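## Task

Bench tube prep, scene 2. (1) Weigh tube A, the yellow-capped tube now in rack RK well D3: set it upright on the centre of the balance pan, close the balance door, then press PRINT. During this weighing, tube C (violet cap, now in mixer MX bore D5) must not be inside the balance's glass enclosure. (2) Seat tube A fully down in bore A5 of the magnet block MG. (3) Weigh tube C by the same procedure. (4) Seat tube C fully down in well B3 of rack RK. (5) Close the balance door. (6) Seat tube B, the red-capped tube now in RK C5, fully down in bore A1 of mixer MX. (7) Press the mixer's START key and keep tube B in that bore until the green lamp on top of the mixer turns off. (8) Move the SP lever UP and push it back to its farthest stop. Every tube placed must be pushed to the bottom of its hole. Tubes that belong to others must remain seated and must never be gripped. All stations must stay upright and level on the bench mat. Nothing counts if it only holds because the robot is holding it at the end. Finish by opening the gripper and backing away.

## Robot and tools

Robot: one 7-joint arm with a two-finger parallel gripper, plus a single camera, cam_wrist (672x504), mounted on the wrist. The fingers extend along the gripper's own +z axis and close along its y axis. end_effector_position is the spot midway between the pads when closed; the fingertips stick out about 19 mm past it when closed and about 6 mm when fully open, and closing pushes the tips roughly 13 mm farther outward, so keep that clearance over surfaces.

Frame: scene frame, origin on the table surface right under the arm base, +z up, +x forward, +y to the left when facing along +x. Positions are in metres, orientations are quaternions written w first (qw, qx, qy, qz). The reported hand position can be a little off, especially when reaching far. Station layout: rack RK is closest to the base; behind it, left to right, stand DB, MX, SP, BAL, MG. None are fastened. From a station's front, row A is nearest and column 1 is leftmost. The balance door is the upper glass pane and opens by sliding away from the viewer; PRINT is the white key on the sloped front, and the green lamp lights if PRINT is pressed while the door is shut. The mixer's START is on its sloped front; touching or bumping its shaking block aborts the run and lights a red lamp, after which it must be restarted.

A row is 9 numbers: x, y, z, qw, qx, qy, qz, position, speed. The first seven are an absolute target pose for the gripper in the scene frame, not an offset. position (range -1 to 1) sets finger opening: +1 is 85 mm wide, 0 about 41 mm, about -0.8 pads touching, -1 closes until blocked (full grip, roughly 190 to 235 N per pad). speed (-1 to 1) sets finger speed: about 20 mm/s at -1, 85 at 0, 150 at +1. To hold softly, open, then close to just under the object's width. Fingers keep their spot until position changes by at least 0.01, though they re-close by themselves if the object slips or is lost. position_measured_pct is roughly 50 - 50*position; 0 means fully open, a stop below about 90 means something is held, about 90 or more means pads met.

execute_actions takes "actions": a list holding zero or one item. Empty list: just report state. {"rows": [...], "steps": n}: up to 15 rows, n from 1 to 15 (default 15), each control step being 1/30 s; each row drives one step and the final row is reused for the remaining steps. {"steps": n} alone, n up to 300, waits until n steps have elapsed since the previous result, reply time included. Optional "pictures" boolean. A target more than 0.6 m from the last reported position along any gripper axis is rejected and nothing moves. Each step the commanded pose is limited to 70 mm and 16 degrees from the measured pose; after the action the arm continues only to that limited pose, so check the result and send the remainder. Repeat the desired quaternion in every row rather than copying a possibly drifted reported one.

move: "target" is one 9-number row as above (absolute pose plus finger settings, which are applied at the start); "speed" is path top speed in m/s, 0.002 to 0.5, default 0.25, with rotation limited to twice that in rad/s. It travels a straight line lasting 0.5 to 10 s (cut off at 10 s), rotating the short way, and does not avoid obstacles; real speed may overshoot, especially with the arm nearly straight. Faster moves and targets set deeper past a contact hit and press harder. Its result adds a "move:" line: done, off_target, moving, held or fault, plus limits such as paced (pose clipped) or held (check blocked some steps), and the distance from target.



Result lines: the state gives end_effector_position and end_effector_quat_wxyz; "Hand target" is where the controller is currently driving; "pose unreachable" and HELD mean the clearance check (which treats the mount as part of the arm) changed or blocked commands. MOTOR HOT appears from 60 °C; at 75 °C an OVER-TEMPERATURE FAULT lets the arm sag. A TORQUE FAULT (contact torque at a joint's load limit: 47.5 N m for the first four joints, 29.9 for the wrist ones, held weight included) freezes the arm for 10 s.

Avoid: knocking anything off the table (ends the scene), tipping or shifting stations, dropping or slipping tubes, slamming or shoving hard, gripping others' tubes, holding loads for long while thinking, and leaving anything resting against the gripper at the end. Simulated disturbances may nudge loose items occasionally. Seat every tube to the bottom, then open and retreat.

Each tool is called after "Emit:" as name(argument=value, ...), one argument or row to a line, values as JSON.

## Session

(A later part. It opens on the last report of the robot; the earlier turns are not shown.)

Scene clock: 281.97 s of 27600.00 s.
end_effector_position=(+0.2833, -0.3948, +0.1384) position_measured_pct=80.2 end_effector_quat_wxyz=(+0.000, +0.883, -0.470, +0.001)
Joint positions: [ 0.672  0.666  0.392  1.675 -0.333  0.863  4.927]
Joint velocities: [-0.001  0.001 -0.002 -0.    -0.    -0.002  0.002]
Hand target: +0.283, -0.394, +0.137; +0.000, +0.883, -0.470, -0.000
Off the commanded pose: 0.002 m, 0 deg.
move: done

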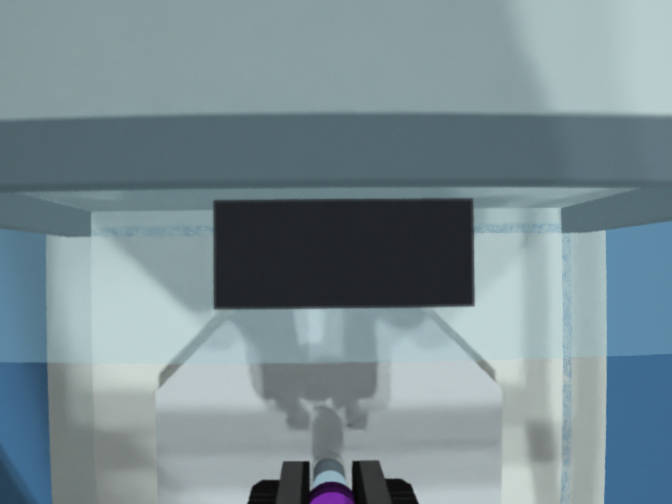

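Contact at .1385. Ease and release.

Emit:
move(
  target=[0.283,-0.3944,0.1386,0,0.8825,-0.4702,0,-0.64,-0.5],
  speed=0.004,
)

Emit:
move(
  target=[0.283,-0.3944,0.1386,0,0.8825,-0.4702,0,-0.35,-0.8],
  speed=0.004,
)

Emit:
move(
  target=[0.283,-0.3944,0.268,0,0.8825,-0.4702,0,-0.35,-0.8],
  speed=0.15,
)

Emit:
move(
  target=[0.3177,-0.4455,0.268,0,0.8825,-0.4702,0,-0.1,0],
  speed=0.15,
)

Scene clock: 287.87 s of 27600.00 s.
end_effector_position=(+0.2832, -0.3947, +0.1390) position_measured_pct=80.2 end_effector_quat_wxyz=(+0.000, +0.883, -0.470, +0.001)
Joint positions: [ 0.671  0.666  0.393  1.673 -0.332  0.867  4.926]
Joint velocities: [-0.    -0.     0.    -0.    -0.     0.001 -0.   ]
Hand target: +0.283, -0.394, +0.139; +0.000, +0.883, -0.470, +0.000
Off the commanded pose: 0.001 m, 0 deg.
move: done

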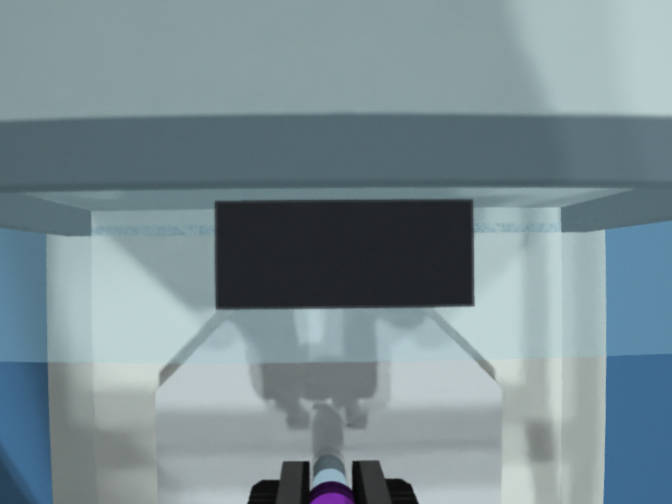

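Scene clock: 288.57 s of 27600.00 s.
end_effector_position=(+0.2830, -0.3944, +0.1386) position_measured_pct=67.5 end_effector_quat_wxyz=(+0.000, +0.883, -0.470, +0.000)
Joint positions: [ 0.671  0.666  0.392  1.673 -0.332  0.867  4.926]
Joint velocities: [-0.002  0.     0.002 -0.     0.     0.001 -0.001]
Hand target: +0.283, -0.394, +0.139; +0.000, +0.883, -0.470, -0.000
Off the commanded pose: 0.000 m, 0 deg.
move: done

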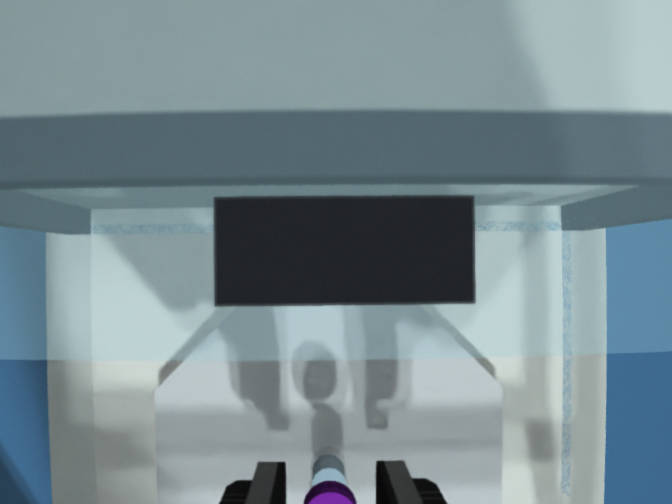

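Scene clock: 289.77 s of 27600.00 s.
end_effector_position=(+0.2830, -0.3942, +0.2678) position_measured_pct=67.5 end_effector_quat_wxyz=(-0.000, +0.882, -0.470, +0.000)
Joint positions: [ 0.634  0.504  0.458  1.486 -0.244  1.207  4.851]
Joint velocities: [-0.001 -0.001 -0.001 -0.     0.     0.002 -0.   ]
Hand target: +0.283, -0.394, +0.268; -0.000, +0.882, -0.470, +0.000
Off the commanded pose: 0.000 m, 0 deg.
move: done

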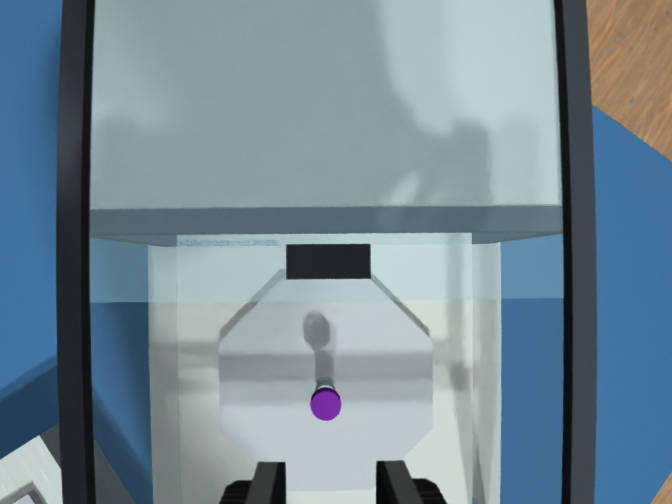

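Scene clock: 290.57 s of 27600.00 s.
end_effector_position=(+0.3180, -0.4453, +0.2687) position_measured_pct=54.8 end_effector_quat_wxyz=(+0.000, +0.883, -0.470, +0.000)
Joint positions: [ 0.695  0.646  0.445  1.237 -0.284  1.316  4.853]
Joint velocities: [ 0.005  0.013  0.001 -0.004 -0.     0.001  0.   ]
Hand target: +0.318, -0.445, +0.268; +0.000, +0.883, -0.470, -0.000
Off the commanded pose: 0.001 m, 0 deg.
move: done

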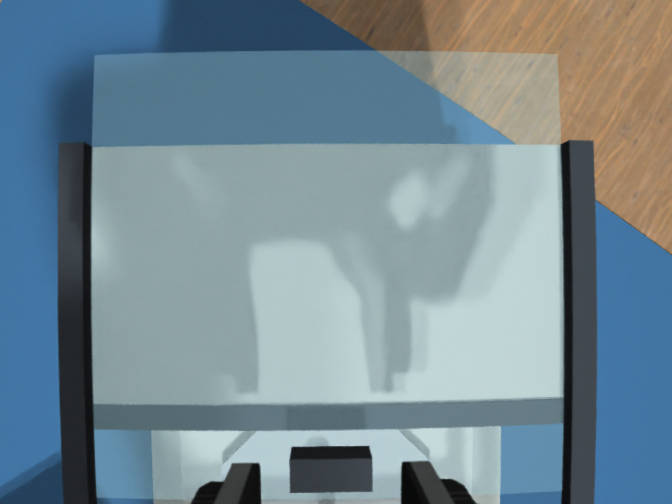

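Emit:
move(
  target=[0.3177,-0.4455,0.2375,0,0.8825,-0.4702,0,-0.1,0],
  speed=0.05,
)

Emit:
move(
  target=[0.3177,-0.4455,0.2375,0,0.8825,-0.4702,0,-0.42,-0.5],
  speed=0.05,
)

Emit:
move(
  target=[0.2536,-0.3511,0.237,0,0.8825,-0.4702,0,-0.42,-0.5],
  speed=0.08,
)

Emit:
move(
  target=[0.2496,-0.3453,0.237,0,0.8825,-0.4702,0,-0.42,-0.5],
  speed=0.012,
)

Emit:
move(
  target=[0.2504,-0.3467,0.237,0,0.8825,-0.4702,0,-0.1,-0.5],
  speed=0.012,
)

Emit:
move(
  target=[0.2504,-0.3467,0.268,0,0.8825,-0.4702,0,-0.1,-0.5],
  speed=0.1,
)

Emit:
move(
  target=[0.196,-0.2666,0.268,0,0.9566,0.2915,0,-1,0.5],
  speed=0.3,
)

Scene clock: 302.10 s of 27600.00 s.
end_effector_position=(+0.3177, -0.4455, +0.2375) position_measured_pct=54.8 end_effector_quat_wxyz=(+0.000, +0.883, -0.470, +0.000)
Joint positions: [ 0.695  0.672  0.435  1.296 -0.295  1.235  4.865]
Joint velocities: [ 0.001 -0.     0.     0.001  0.     0.    -0.   ]
Hand target: +0.318, -0.446, +0.238; +0.000, +0.883, -0.470, -0.000
Off the commanded pose: 0.000 m, 0 deg.
move: done

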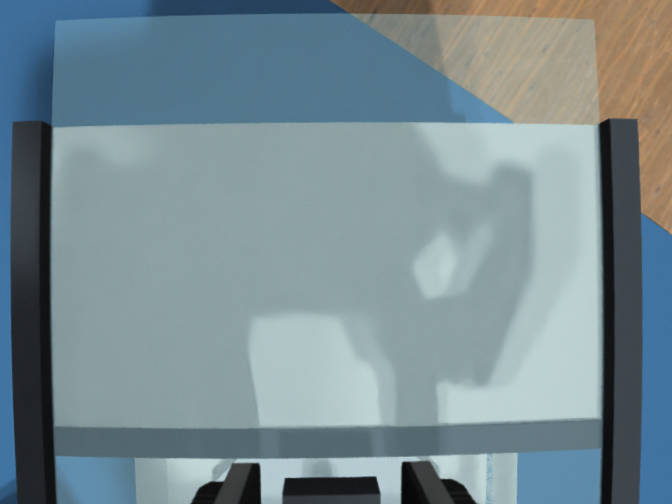

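Scene clock: 302.80 s of 27600.00 s.
end_effector_position=(+0.3177, -0.4455, +0.2377) position_measured_pct=68.3 end_effector_quat_wxyz=(+0.000, +0.883, -0.470, +0.000)
Joint positions: [ 0.695  0.671  0.436  1.296 -0.295  1.235  4.865]
Joint velocities: [ 0.     0.001 -0.001 -0.    -0.    -0.     0.   ]
Hand target: +0.318, -0.446, +0.238; +0.000, +0.883, -0.470, -0.000
Off the commanded pose: 0.000 m, 0 deg.
move: done

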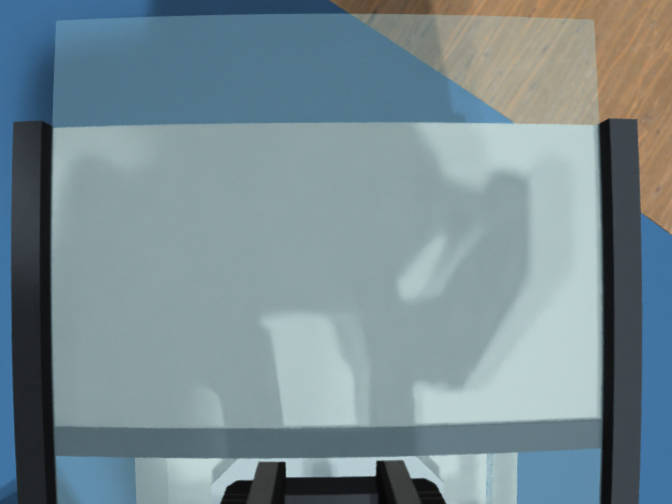

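Scene clock: 304.53 s of 27600.00 s.
end_effector_position=(+0.2537, -0.3516, +0.2371) position_measured_pct=68.3 end_effector_quat_wxyz=(-0.000, +0.882, -0.470, +0.001)
Joint positions: [ 0.59   0.423  0.462  1.724 -0.228  1.045  4.852]
Joint velocities: [-0.001 -0.003  0.001  0.005  0.002 -0.002 -0.001]
Hand target: +0.254, -0.351, +0.237; -0.000, +0.883, -0.470, +0.000
Off the commanded pose: 0.001 m, 0 deg.
move: done

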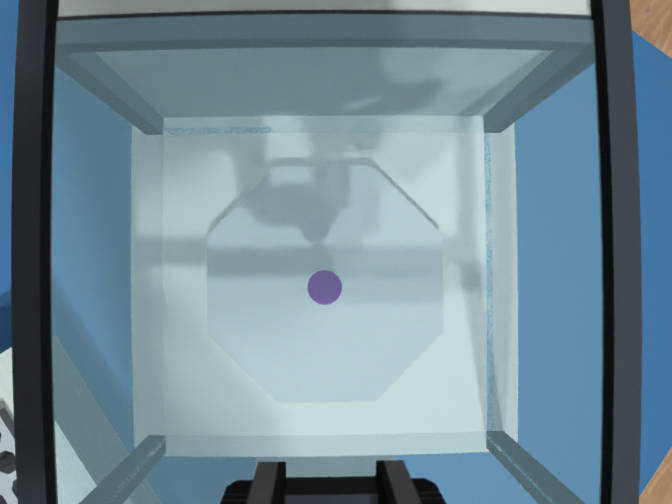

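Scene clock: 305.40 s of 27600.00 s.
end_effector_position=(+0.2506, -0.3469, +0.2371) position_measured_pct=68.3 end_effector_quat_wxyz=(+0.001, +0.883, -0.470, +0.002)
Joint positions: [ 0.583  0.408  0.463  1.745 -0.222  1.033  4.848]
Joint velocities: [-0.001 -0.    -0.     0.001  0.    -0.001 -0.001]
Hand target: +0.250, -0.345, +0.237; -0.000, +0.883, -0.470, +0.000
Off the commanded pose: 0.002 m, 0 deg.
move: done

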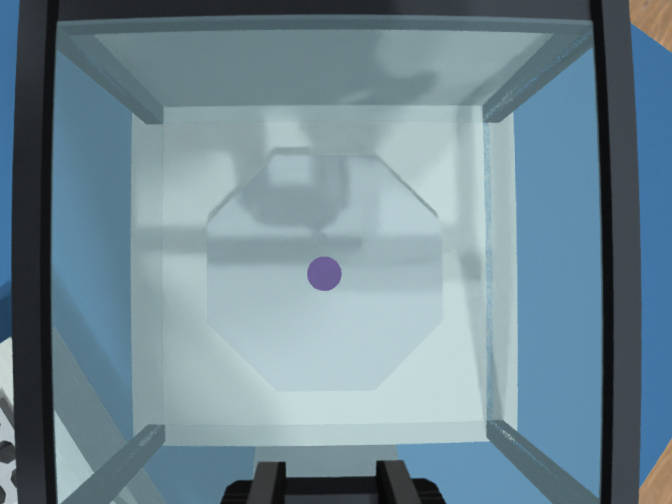

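Scene clock: 306.10 s of 27600.00 s.
end_effector_position=(+0.2504, -0.3467, +0.2370) position_measured_pct=54.8 end_effector_quat_wxyz=(+0.000, +0.883, -0.470, +0.000)
Joint positions: [ 0.584  0.411  0.463  1.742 -0.223  1.038  4.849]
Joint velocities: [ 0.001  0.    -0.001 -0.     0.     0.001 -0.001]
Hand target: +0.250, -0.347, +0.237; +0.000, +0.883, -0.470, -0.000
Off the commanded pose: 0.000 m, 0 deg.
move: done

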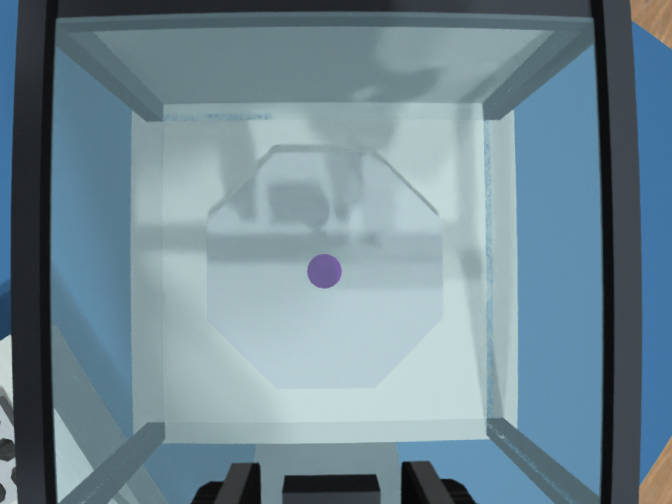

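Scene clock: 306.83 s of 27600.00 s.
end_effector_position=(+0.2503, -0.3467, +0.2679) position_measured_pct=54.8 end_effector_quat_wxyz=(-0.000, +0.883, -0.470, -0.000)
Joint positions: [ 0.574  0.374  0.476  1.685 -0.2    1.129  4.828]
Joint velocities: [-0.001 -0.001  0.001 -0.     0.     0.002  0.001]
Hand target: +0.250, -0.347, +0.268; -0.000, +0.883, -0.470, +0.000
Off the commanded pose: 0.000 m, 0 deg.
move: done

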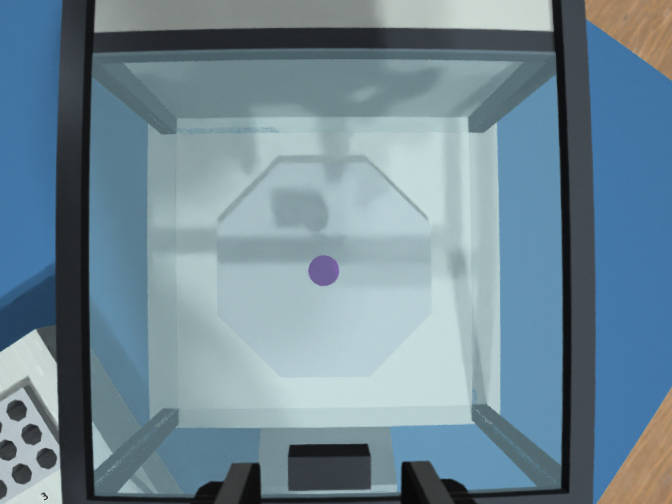

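Scene clock: 309.83 s of 27600.00 s.
end_effector_position=(+0.1962, -0.2665, +0.2677) position_measured_pct=91.7 end_effector_quat_wxyz=(-0.000, +0.957, +0.292, +0.000)
Joint positions: [ 0.713  0.137  0.206  1.965 -0.048  1.042  6.233]
Joint velocities: [ 0.    -0.003  0.002  0.001 -0.     0.001  0.   ]
Hand target: +0.196, -0.267, +0.268; -0.000, +0.957, +0.292, +0.000
Off the commanded pose: 0.000 m, 0 deg.
move: done

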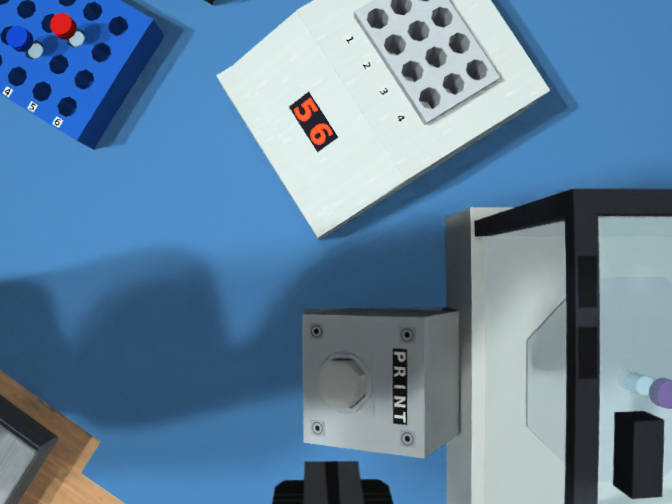

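Emit:
move(
  target=[0.196,-0.2666,0.102,0,0.9566,0.2915,0,-1,0.5],
  speed=0.2,
)

Emit:
move(
  target=[0.196,-0.2666,0.091,0,0.9566,0.2915,0,-1,0.5],
  speed=0.01,
)

Emit:
move(
  target=[0.196,-0.2666,0.268,0,0.9566,0.2915,0,-1,0.5],
  speed=0.25,
)

Scene clock: 316.57 s of 27600.00 s.
end_effector_position=(+0.1961, -0.2669, +0.1024) position_measured_pct=91.7 end_effector_quat_wxyz=(+0.000, +0.956, +0.292, -0.000)
Joint positions: [ 0.781  0.474  0.141  2.217 -0.171  0.459  6.351]
Joint velocities: [ 0.002  0.006 -0.001  0.    -0.001 -0.     0.001]
Hand target: +0.196, -0.267, +0.102; +0.000, +0.957, +0.292, -0.001
Off the commanded pose: 0.000 m, 0 deg.
move: done

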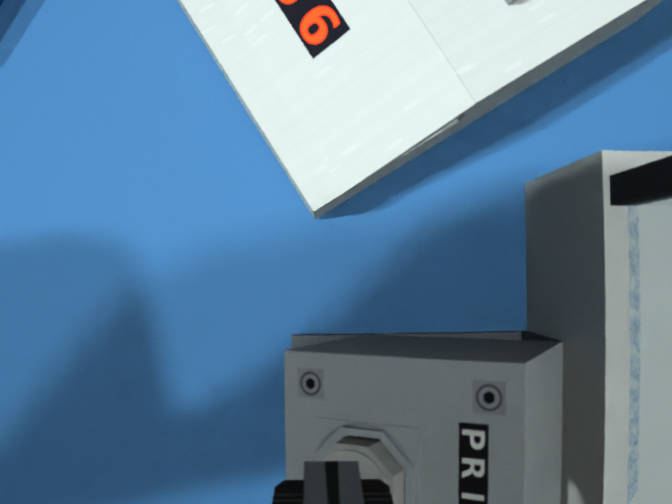

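Scene clock: 317.93 s of 27600.00 s.
end_effector_position=(+0.1962, -0.2668, +0.0919) position_measured_pct=91.7 end_effector_quat_wxyz=(+0.001, +0.957, +0.291, +0.000)
Joint positions: [ 0.792  0.501  0.127  2.226 -0.181  0.42   6.361]
Joint velocities: [ 0.     0.    -0.001 -0.001 -0.    -0.    -0.   ]
Hand target: +0.196, -0.267, +0.091; +0.000, +0.957, +0.292, -0.000
Off the commanded pose: 0.001 m, 0 deg.
move: done

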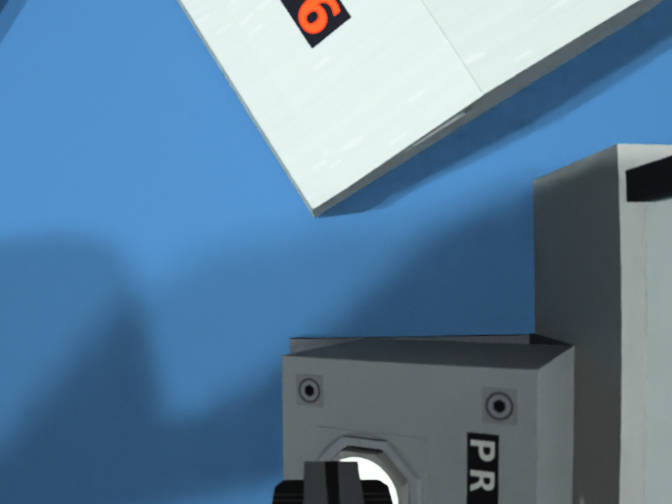

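Scene clock: 319.10 s of 27600.00 s.
end_effector_position=(+0.1960, -0.2663, +0.2676) position_measured_pct=91.7 end_effector_quat_wxyz=(-0.000, +0.957, +0.291, +0.000)
Joint positions: [ 0.713  0.136  0.206  1.966 -0.048  1.042  6.233]
Joint velocities: [-0.001 -0.005 -0.001 -0.002  0.    -0.002  0.001]
Hand target: +0.196, -0.266, +0.268; -0.000, +0.957, +0.291, +0.001
Off the commanded pose: 0.000 m, 0 deg.
move: done

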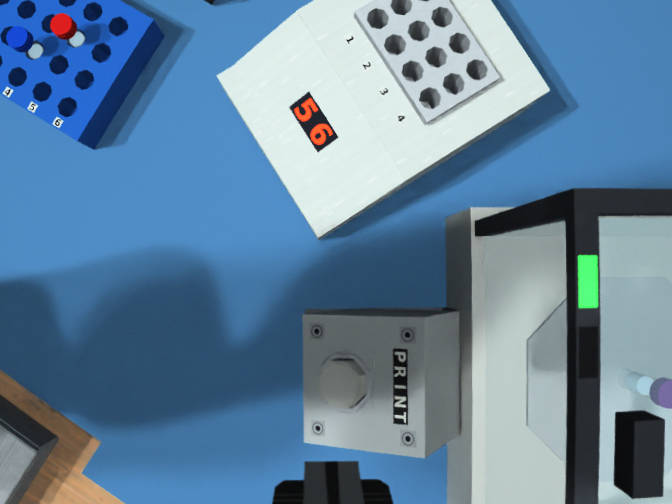

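Green. Open door.

Emit:
move(
  target=[0.2506,-0.3469,0.268,0,0.8825,-0.4702,0,-0.1,0],
  speed=0.3,
)

Emit:
move(
  target=[0.2506,-0.3469,0.237,0,0.8825,-0.4702,0,-0.1,0],
  speed=0.05,
)

Emit:
move(
  target=[0.2506,-0.3469,0.237,0,0.8825,-0.4702,0,-0.42,-0.5],
  speed=0.05,
)

Emit:
move(
  target=[0.3177,-0.4455,0.2375,0,0.8825,-0.4702,0,-0.42,-0.5],
  speed=0.07,
)

Emit:
move(
  target=[0.3177,-0.4455,0.2375,0,0.8825,-0.4702,0,-0.1,-0.5],
  speed=0.07,
)

Emit:
move(
  target=[0.3177,-0.4455,0.268,0,0.8825,-0.4702,0,-0.1,-0.5],
  speed=0.1,
)

Emit:
move(
  target=[0.2829,-0.3942,0.268,0,0.8825,-0.4702,0,-0.35,0],
  speed=0.15,
)

Emit:
move(
  target=[0.2829,-0.3942,0.165,0,0.8825,-0.4702,0,-0.35,0],
  speed=0.15,
)

Scene clock: 332.50 s of 27600.00 s.
end_effector_position=(+0.2504, -0.3470, +0.2684) position_measured_pct=54.8 end_effector_quat_wxyz=(+0.000, +0.882, -0.470, +0.000)
Joint positions: [ 0.576  0.373  0.473  1.684 -0.198  1.129  4.826]
Joint velocities: [-0.001  0.003 -0.002 -0.001  0.001 -0.001 -0.002]
Hand target: +0.250, -0.347, +0.268; +0.000, +0.883, -0.470, -0.000
Off the commanded pose: 0.000 m, 0 deg.
move: done

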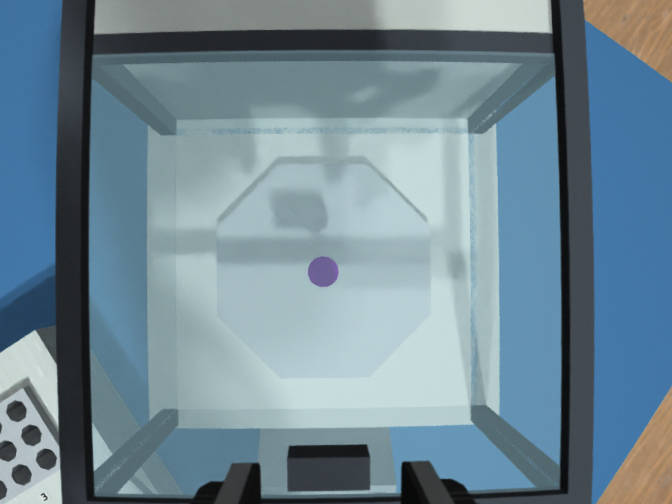

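Scene clock: 333.40 s of 27600.00 s.
end_effector_position=(+0.2507, -0.3469, +0.2371) position_measured_pct=54.8 end_effector_quat_wxyz=(+0.000, +0.883, -0.470, +0.000)
Joint positions: [ 0.587  0.411  0.459  1.741 -0.222  1.039  4.847]
Joint velocities: [ 0.001  0.002  0.003  0.001 -0.    -0.001 -0.001]
Hand target: +0.251, -0.347, +0.237; +0.000, +0.883, -0.470, -0.000
Off the commanded pose: 0.000 m, 0 deg.
move: done

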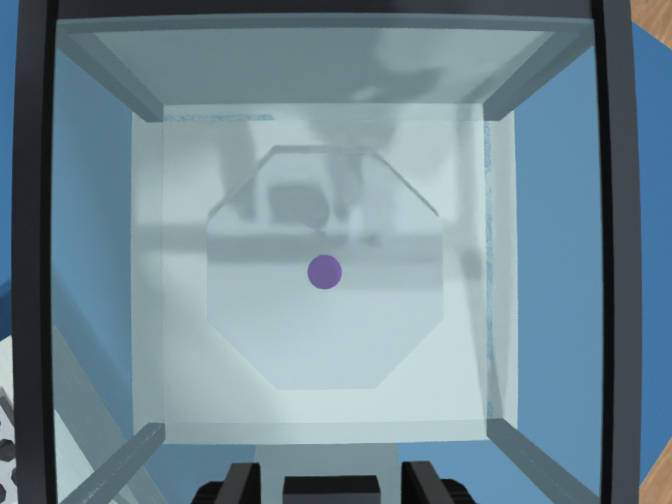

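Scene clock: 334.10 s of 27600.00 s.
end_effector_position=(+0.2506, -0.3469, +0.2372) position_measured_pct=68.3 end_effector_quat_wxyz=(+0.000, +0.883, -0.470, +0.000)
Joint positions: [ 0.587  0.411  0.46   1.741 -0.222  1.039  4.847]
Joint velocities: [-0.     0.     0.001  0.001  0.    -0.003  0.001]
Hand target: +0.251, -0.347, +0.237; +0.000, +0.883, -0.470, -0.000
Off the commanded pose: 0.000 m, 0 deg.
move: done

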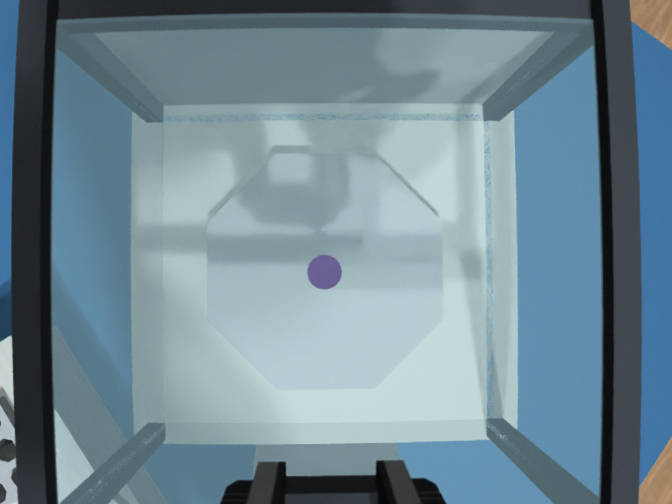

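Scene clock: 336.10 s of 27600.00 s.
end_effector_position=(+0.3176, -0.4453, +0.2379) position_measured_pct=68.3 end_effector_quat_wxyz=(+0.000, +0.883, -0.470, -0.000)
Joint positions: [ 0.696  0.671  0.433  1.296 -0.292  1.236  4.863]
Joint velocities: [ 0.001  0.003  0.002 -0.004 -0.001  0.    -0.001]
Hand target: +0.318, -0.446, +0.238; +0.000, +0.883, -0.470, -0.000
Off the commanded pose: 0.000 m, 0 deg.
move: done

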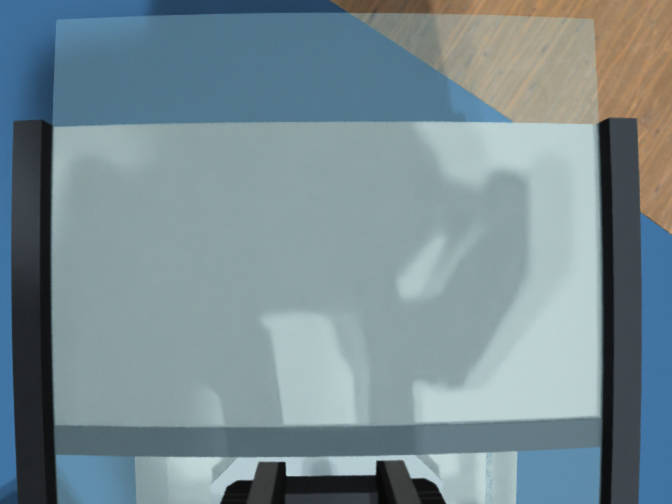

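Scene clock: 336.80 s of 27600.00 s.
end_effector_position=(+0.3177, -0.4455, +0.2375) position_measured_pct=54.8 end_effector_quat_wxyz=(+0.000, +0.883, -0.470, -0.000)
Joint positions: [ 0.697  0.671  0.433  1.296 -0.293  1.235  4.864]
Joint velocities: [ 0.001 -0.001  0.    -0.001  0.    -0.001  0.001]
Hand target: +0.318, -0.446, +0.238; +0.000, +0.883, -0.470, -0.000
Off the commanded pose: 0.000 m, 0 deg.
move: done

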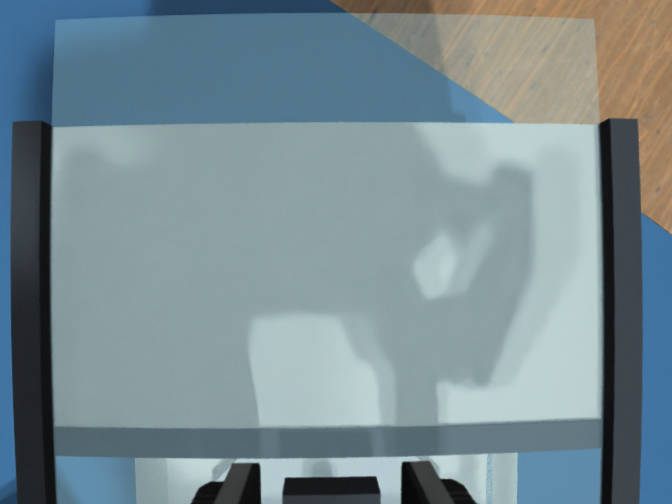

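Scene clock: 337.53 s of 27600.00 s.
end_effector_position=(+0.3177, -0.4454, +0.2680) position_measured_pct=54.8 end_effector_quat_wxyz=(-0.000, +0.883, -0.470, +0.000)
Joint positions: [ 0.697  0.647  0.441  1.237 -0.283  1.315  4.852]
Joint velocities: [-0.001  0.001  0.    -0.     0.    -0.     0.   ]
Hand target: +0.318, -0.445, +0.268; -0.000, +0.883, -0.470, +0.000
Off the commanded pose: 0.000 m, 0 deg.
move: done

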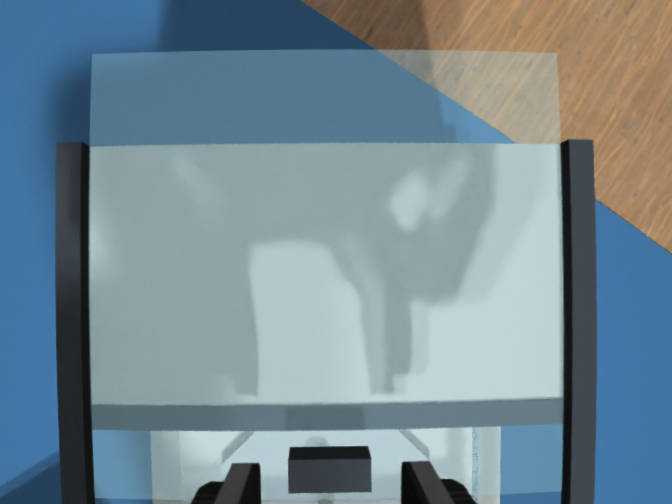

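Scene clock: 338.33 s of 27600.00 s.
end_effector_position=(+0.2826, -0.3944, +0.2674) position_measured_pct=67.5 end_effector_quat_wxyz=(-0.000, +0.882, -0.471, -0.000)
Joint positions: [ 0.636  0.504  0.456  1.486 -0.243  1.207  4.85 ]
Joint velocities: [-0.004 -0.01  -0.     0.002  0.001 -0.001 -0.   ]
Hand target: +0.283, -0.394, +0.268; -0.000, +0.883, -0.470, +0.000
Off the commanded pose: 0.001 m, 0 deg.
move: done

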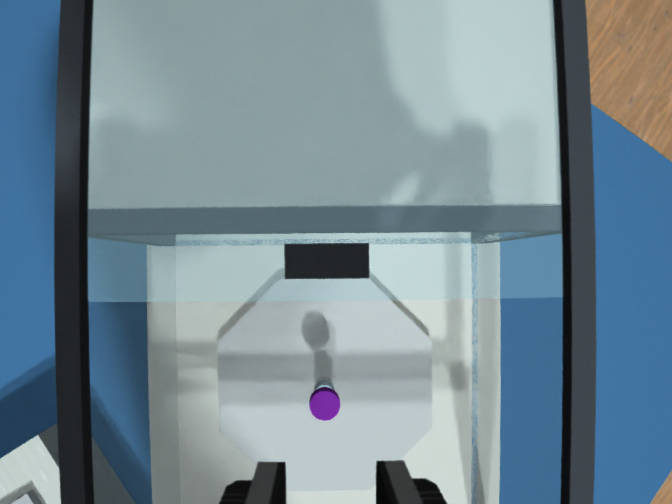

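Scene clock: 339.37 s of 27600.00 s.
end_effector_position=(+0.2830, -0.3943, +0.1653) position_measured_pct=67.5 end_effector_quat_wxyz=(+0.000, +0.883, -0.470, +0.000)
Joint positions: [ 0.661  0.626  0.408  1.646 -0.309  0.933  4.907]
Joint velocities: [ 0.     0.004  0.001  0.    -0.    -0.001  0.   ]
Hand target: +0.283, -0.394, +0.165; +0.000, +0.883, -0.470, -0.000
Off the commanded pose: 0.000 m, 0 deg.
move: done

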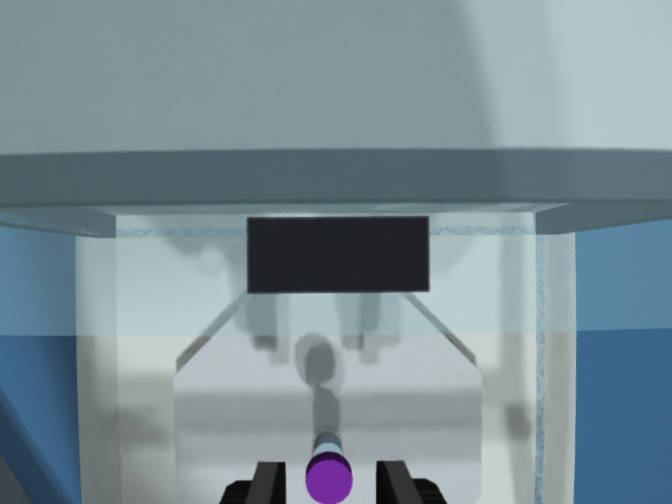

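Emit:
move(
  target=[0.2829,-0.3942,0.133,0,0.8825,-0.4702,0,-0.35,0],
  speed=0.04,
)

Emit:
move(
  target=[0.2829,-0.3942,0.133,0,0.8825,-0.4702,0,-0.64,-0.5],
  speed=0.04,
)

Emit:
move(
  target=[0.2829,-0.3942,0.30,0,0.8825,-0.4702,0,-0.64,-0.5],
  speed=0.15,
)

Emit:
move(
  target=[0.27,-0.08,0.30,0,0.7248,-0.689,0,-0.64,-0.5],
  speed=0.22,
)

Emit:
move(
  target=[0.2565,0.0062,0.125,0,0.7248,-0.689,0,-0.64,-0.5],
  speed=0.15,
)

Scene clock: 353.13 s of 27600.00 s.
end_effector_position=(+0.2830, -0.3942, +0.1331) position_measured_pct=67.5 end_effector_quat_wxyz=(+0.000, +0.883, -0.470, +0.000)
Joint positions: [ 0.675  0.674  0.386  1.679 -0.335  0.852  4.928]
Joint velocities: [ 0.001  0.002  0.001  0.    -0.     0.    -0.001]
Hand target: +0.283, -0.394, +0.133; +0.000, +0.883, -0.470, -0.000
Off the commanded pose: 0.000 m, 0 deg.
move: done

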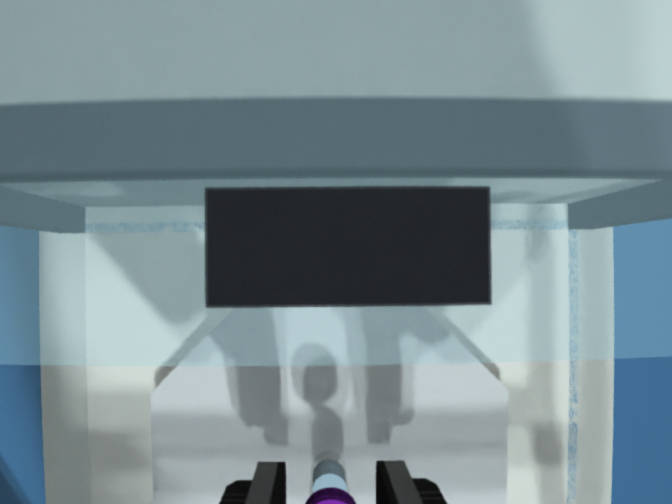

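Scene clock: 353.83 s of 27600.00 s.
end_effector_position=(+0.2829, -0.3943, +0.1331) position_measured_pct=79.8 end_effector_quat_wxyz=(+0.000, +0.883, -0.470, +0.000)
Joint positions: [ 0.675  0.674  0.386  1.679 -0.335  0.852  4.928]
Joint velocities: [-0.     0.     0.    -0.001 -0.    -0.002  0.002]
Hand target: +0.283, -0.394, +0.133; +0.000, +0.883, -0.470, -0.000
Off the commanded pose: 0.000 m, 0 deg.
move: done

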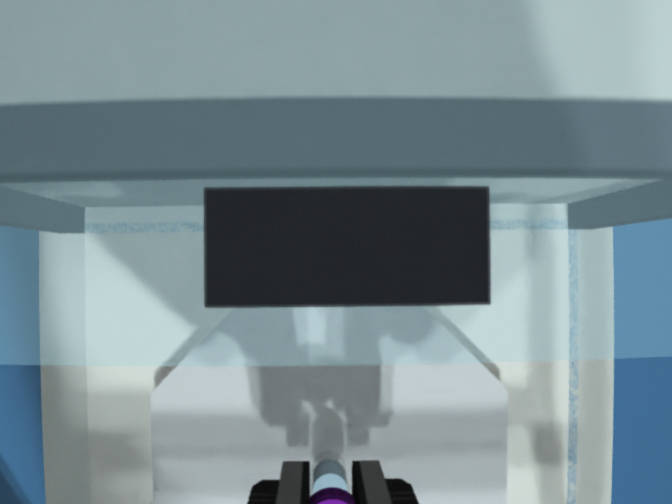

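Scene clock: 355.30 s of 27600.00 s.
end_effector_position=(+0.2829, -0.3940, +0.2998) position_measured_pct=79.8 end_effector_quat_wxyz=(-0.000, +0.882, -0.470, +0.000)
Joint positions: [ 0.633  0.477  0.465  1.42  -0.229  1.297  4.836]
Joint velocities: [ 0.001 -0.     0.    -0.001  0.    -0.002  0.002]
Hand target: +0.283, -0.394, +0.300; -0.000, +0.882, -0.470, +0.000
Off the commanded pose: 0.000 m, 0 deg.
move: done

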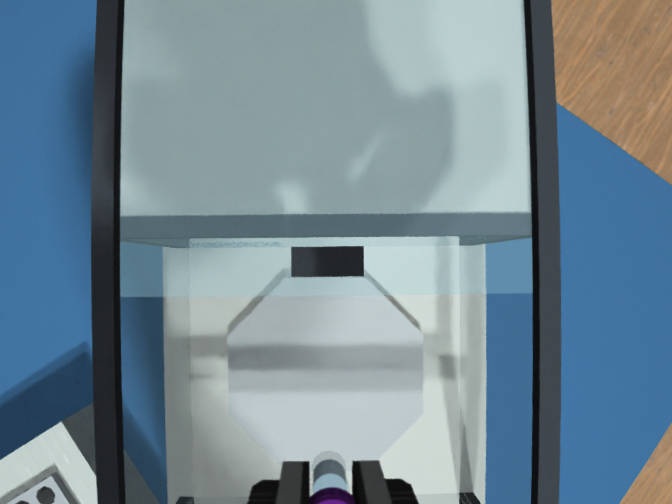

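Scene clock: 357.17 s of 27600.00 s.
end_effector_position=(+0.2704, -0.0799, +0.2994) position_measured_pct=79.8 end_effector_quat_wxyz=(-0.002, +0.724, -0.689, -0.000)
Joint positions: [-0.037 -0.036  0.262  2.025 -0.003  1.141  3.405]
Joint velocities: [-0.001 -0.005 -0.01   0.    -0.     0.     0.001]
Hand target: +0.270, -0.080, +0.300; -0.002, +0.725, -0.689, -0.000
Off the commanded pose: 0.001 m, 0 deg.
move: done

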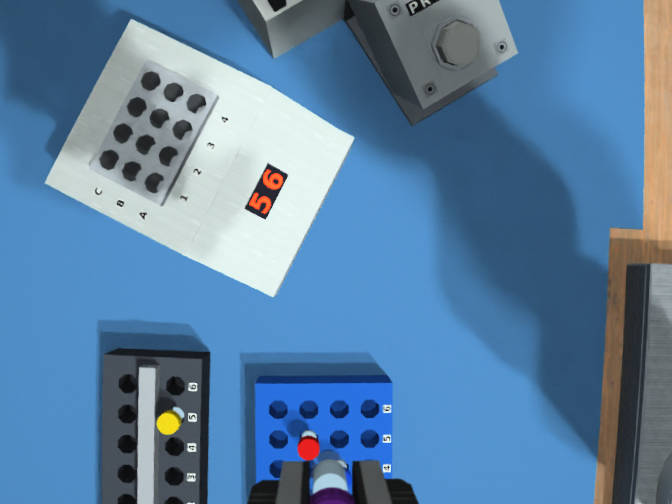

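Scene clock: 358.83 s of 27600.00 s.
end_effector_position=(+0.2569, +0.0062, +0.1255) position_measured_pct=79.8 end_effector_quat_wxyz=(-0.001, +0.725, -0.689, +0.000)
Joint positions: [-0.193  0.286  0.113  2.424 -0.091  0.423  3.177]
Joint velocities: [-0.002  0.011 -0.001  0.001  0.001 -0.001 -0.001]
Hand target: +0.257, +0.006, +0.125; -0.000, +0.725, -0.689, +0.000
Off the commanded pose: 0.001 m, 0 deg.
move: done

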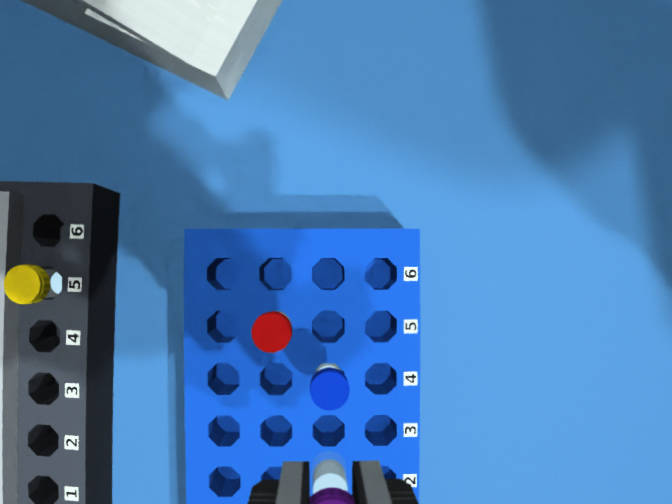

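Emit:
move(
  target=[0.2565,0.0066,0.092,0,0.7248,-0.689,0,-0.64,-0.5],
  speed=0.05,
)

Emit:
move(
  target=[0.2565,0.0066,0.061,0,0.7248,-0.689,0,-0.64,-0.5],
  speed=0.015,
)

Scene clock: 364.10 s of 27600.00 s.
end_effector_position=(+0.2568, +0.0066, +0.0923) position_measured_pct=79.8 end_effector_quat_wxyz=(-0.000, +0.725, -0.689, +0.000)
Joint positions: [-0.161  0.401  0.073  2.461 -0.125  0.27   3.207]
Joint velocities: [ 0.002  0.008 -0.     0.001 -0.001  0.     0.   ]
Hand target: +0.257, +0.007, +0.092; +0.000, +0.725, -0.689, +0.000
Off the commanded pose: 0.000 m, 0 deg.
move: done

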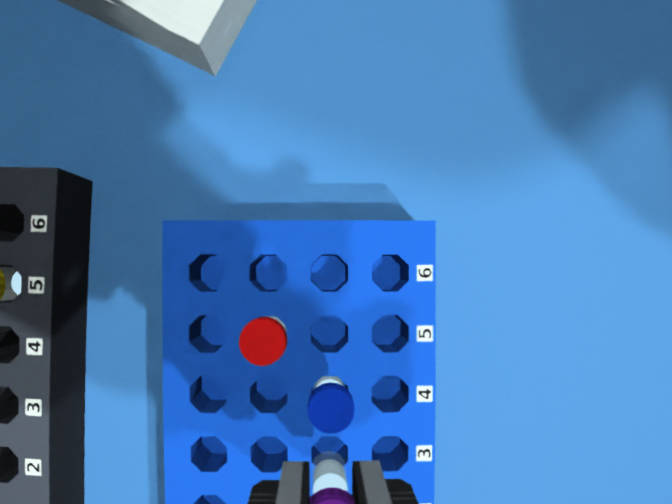

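Scene clock: 366.40 s of 27600.00 s.
end_effector_position=(+0.2566, +0.0066, +0.0611) position_measured_pct=79.8 end_effector_quat_wxyz=(-0.000, +0.725, -0.689, +0.000)
Joint positions: [-0.125  0.517  0.027  2.485 -0.144  0.129  3.222]
Joint velocities: [ 0.002  0.003  0.     0.001 -0.    -0.001  0.001]
Hand target: +0.257, +0.007, +0.061; +0.000, +0.725, -0.689, +0.000
Off the commanded pose: 0.000 m, 0 deg.
move: done

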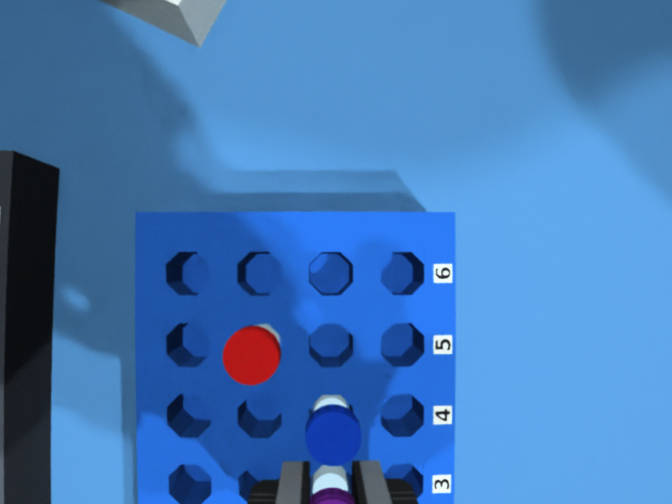

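Emit:
move(
  target=[0.2565,0.0066,0.061,0,0.7248,-0.689,0,-0.4,-0.5],
  speed=0.05,
)

Emit:
move(
  target=[0.2565,0.0066,0.093,0,0.7248,-0.689,0,-0.4,-0.5],
  speed=0.08,
)

Emit:
move(
  target=[0.2565,0.0072,0.091,0,0.7248,-0.689,0,-1,0.5],
  speed=0.01,
)

Emit:
move(
  target=[0.2565,0.0072,0.075,0,0.7248,-0.689,0,-1,0.5],
  speed=0.01,
)

Scene clock: 374.07 s of 27600.00 s.
end_effector_position=(+0.2565, +0.0066, +0.0610) position_measured_pct=69.8 end_effector_quat_wxyz=(+0.000, +0.725, -0.689, +0.000)
Joint positions: [-0.124  0.517  0.027  2.486 -0.144  0.129  3.222]
Joint velocities: [ 0.001  0.    -0.001 -0.001  0.    -0.    -0.001]
Hand target: +0.256, +0.007, +0.061; +0.000, +0.725, -0.689, +0.000
Off the commanded pose: 0.000 m, 0 deg.
move: done

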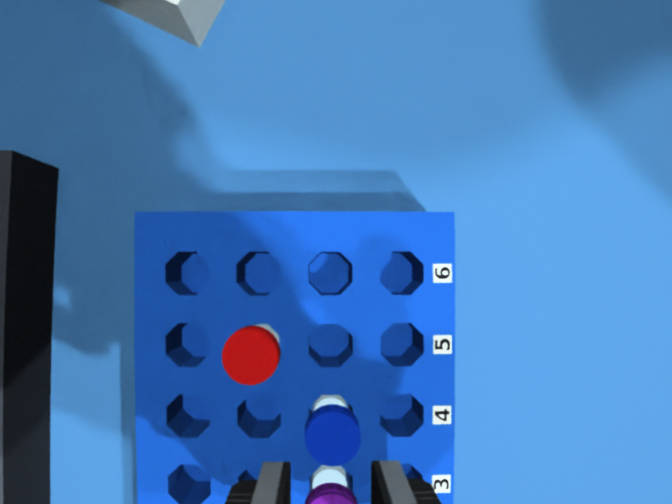

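Scene clock: 374.83 s of 27600.00 s.
end_effector_position=(+0.2562, +0.0065, +0.0927) position_measured_pct=69.8 end_effector_quat_wxyz=(+0.000, +0.725, -0.689, -0.000)
Joint positions: [-0.159  0.399  0.073  2.461 -0.125  0.274  3.207]
Joint velocities: [-0.003 -0.009 -0.001 -0.001  0.001  0.002 -0.001]
Hand target: +0.256, +0.007, +0.093; -0.000, +0.725, -0.689, -0.000
Off the commanded pose: 0.000 m, 0 deg.
move: done

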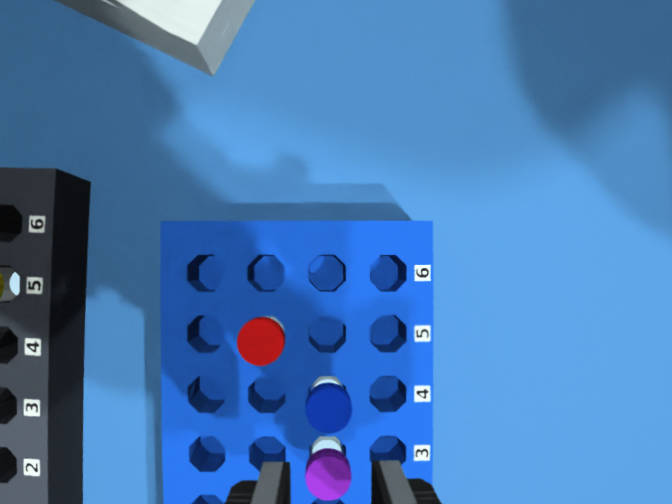

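Scene clock: 375.53 s of 27600.00 s.
end_effector_position=(+0.2565, +0.0072, +0.0910) position_measured_pct=91.7 end_effector_quat_wxyz=(-0.000, +0.725, -0.689, +0.000)
Joint positions: [-0.161  0.405  0.071  2.462 -0.126  0.265  3.206]
Joint velocities: [-0.     0.001  0.     0.001  0.     0.    -0.001]
Hand target: +0.257, +0.007, +0.091; +0.000, +0.725, -0.689, +0.000
Off the commanded pose: 0.000 m, 0 deg.
move: done

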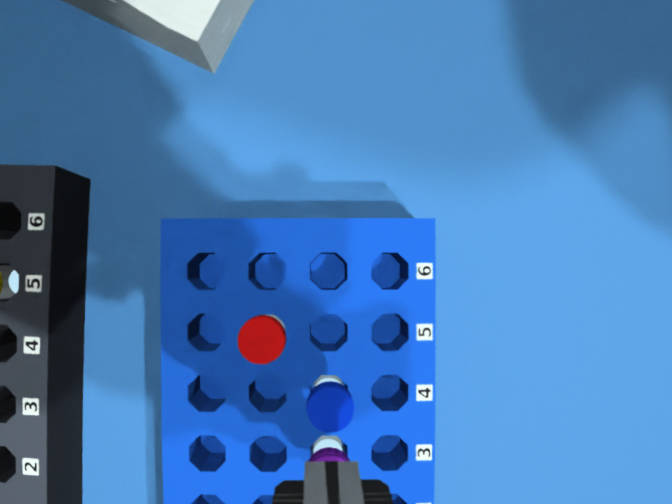

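Scene clock: 377.37 s of 27600.00 s.
end_effector_position=(+0.2574, +0.0073, +0.0762) position_measured_pct=91.7 end_effector_quat_wxyz=(-0.001, +0.725, -0.689, +0.001)
Joint positions: [-0.142  0.46   0.048  2.476 -0.137  0.193  3.215]
Joint velocities: [ 0.001 -0.    -0.001 -0.    -0.    -0.001  0.001]
Hand target: +0.257, +0.007, +0.075; +0.000, +0.725, -0.689, +0.000
Off the commanded pose: 0.002 m, 0 deg.
move: done

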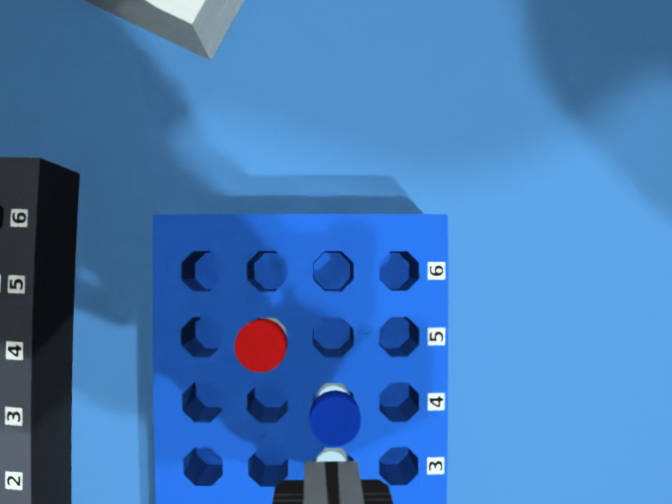

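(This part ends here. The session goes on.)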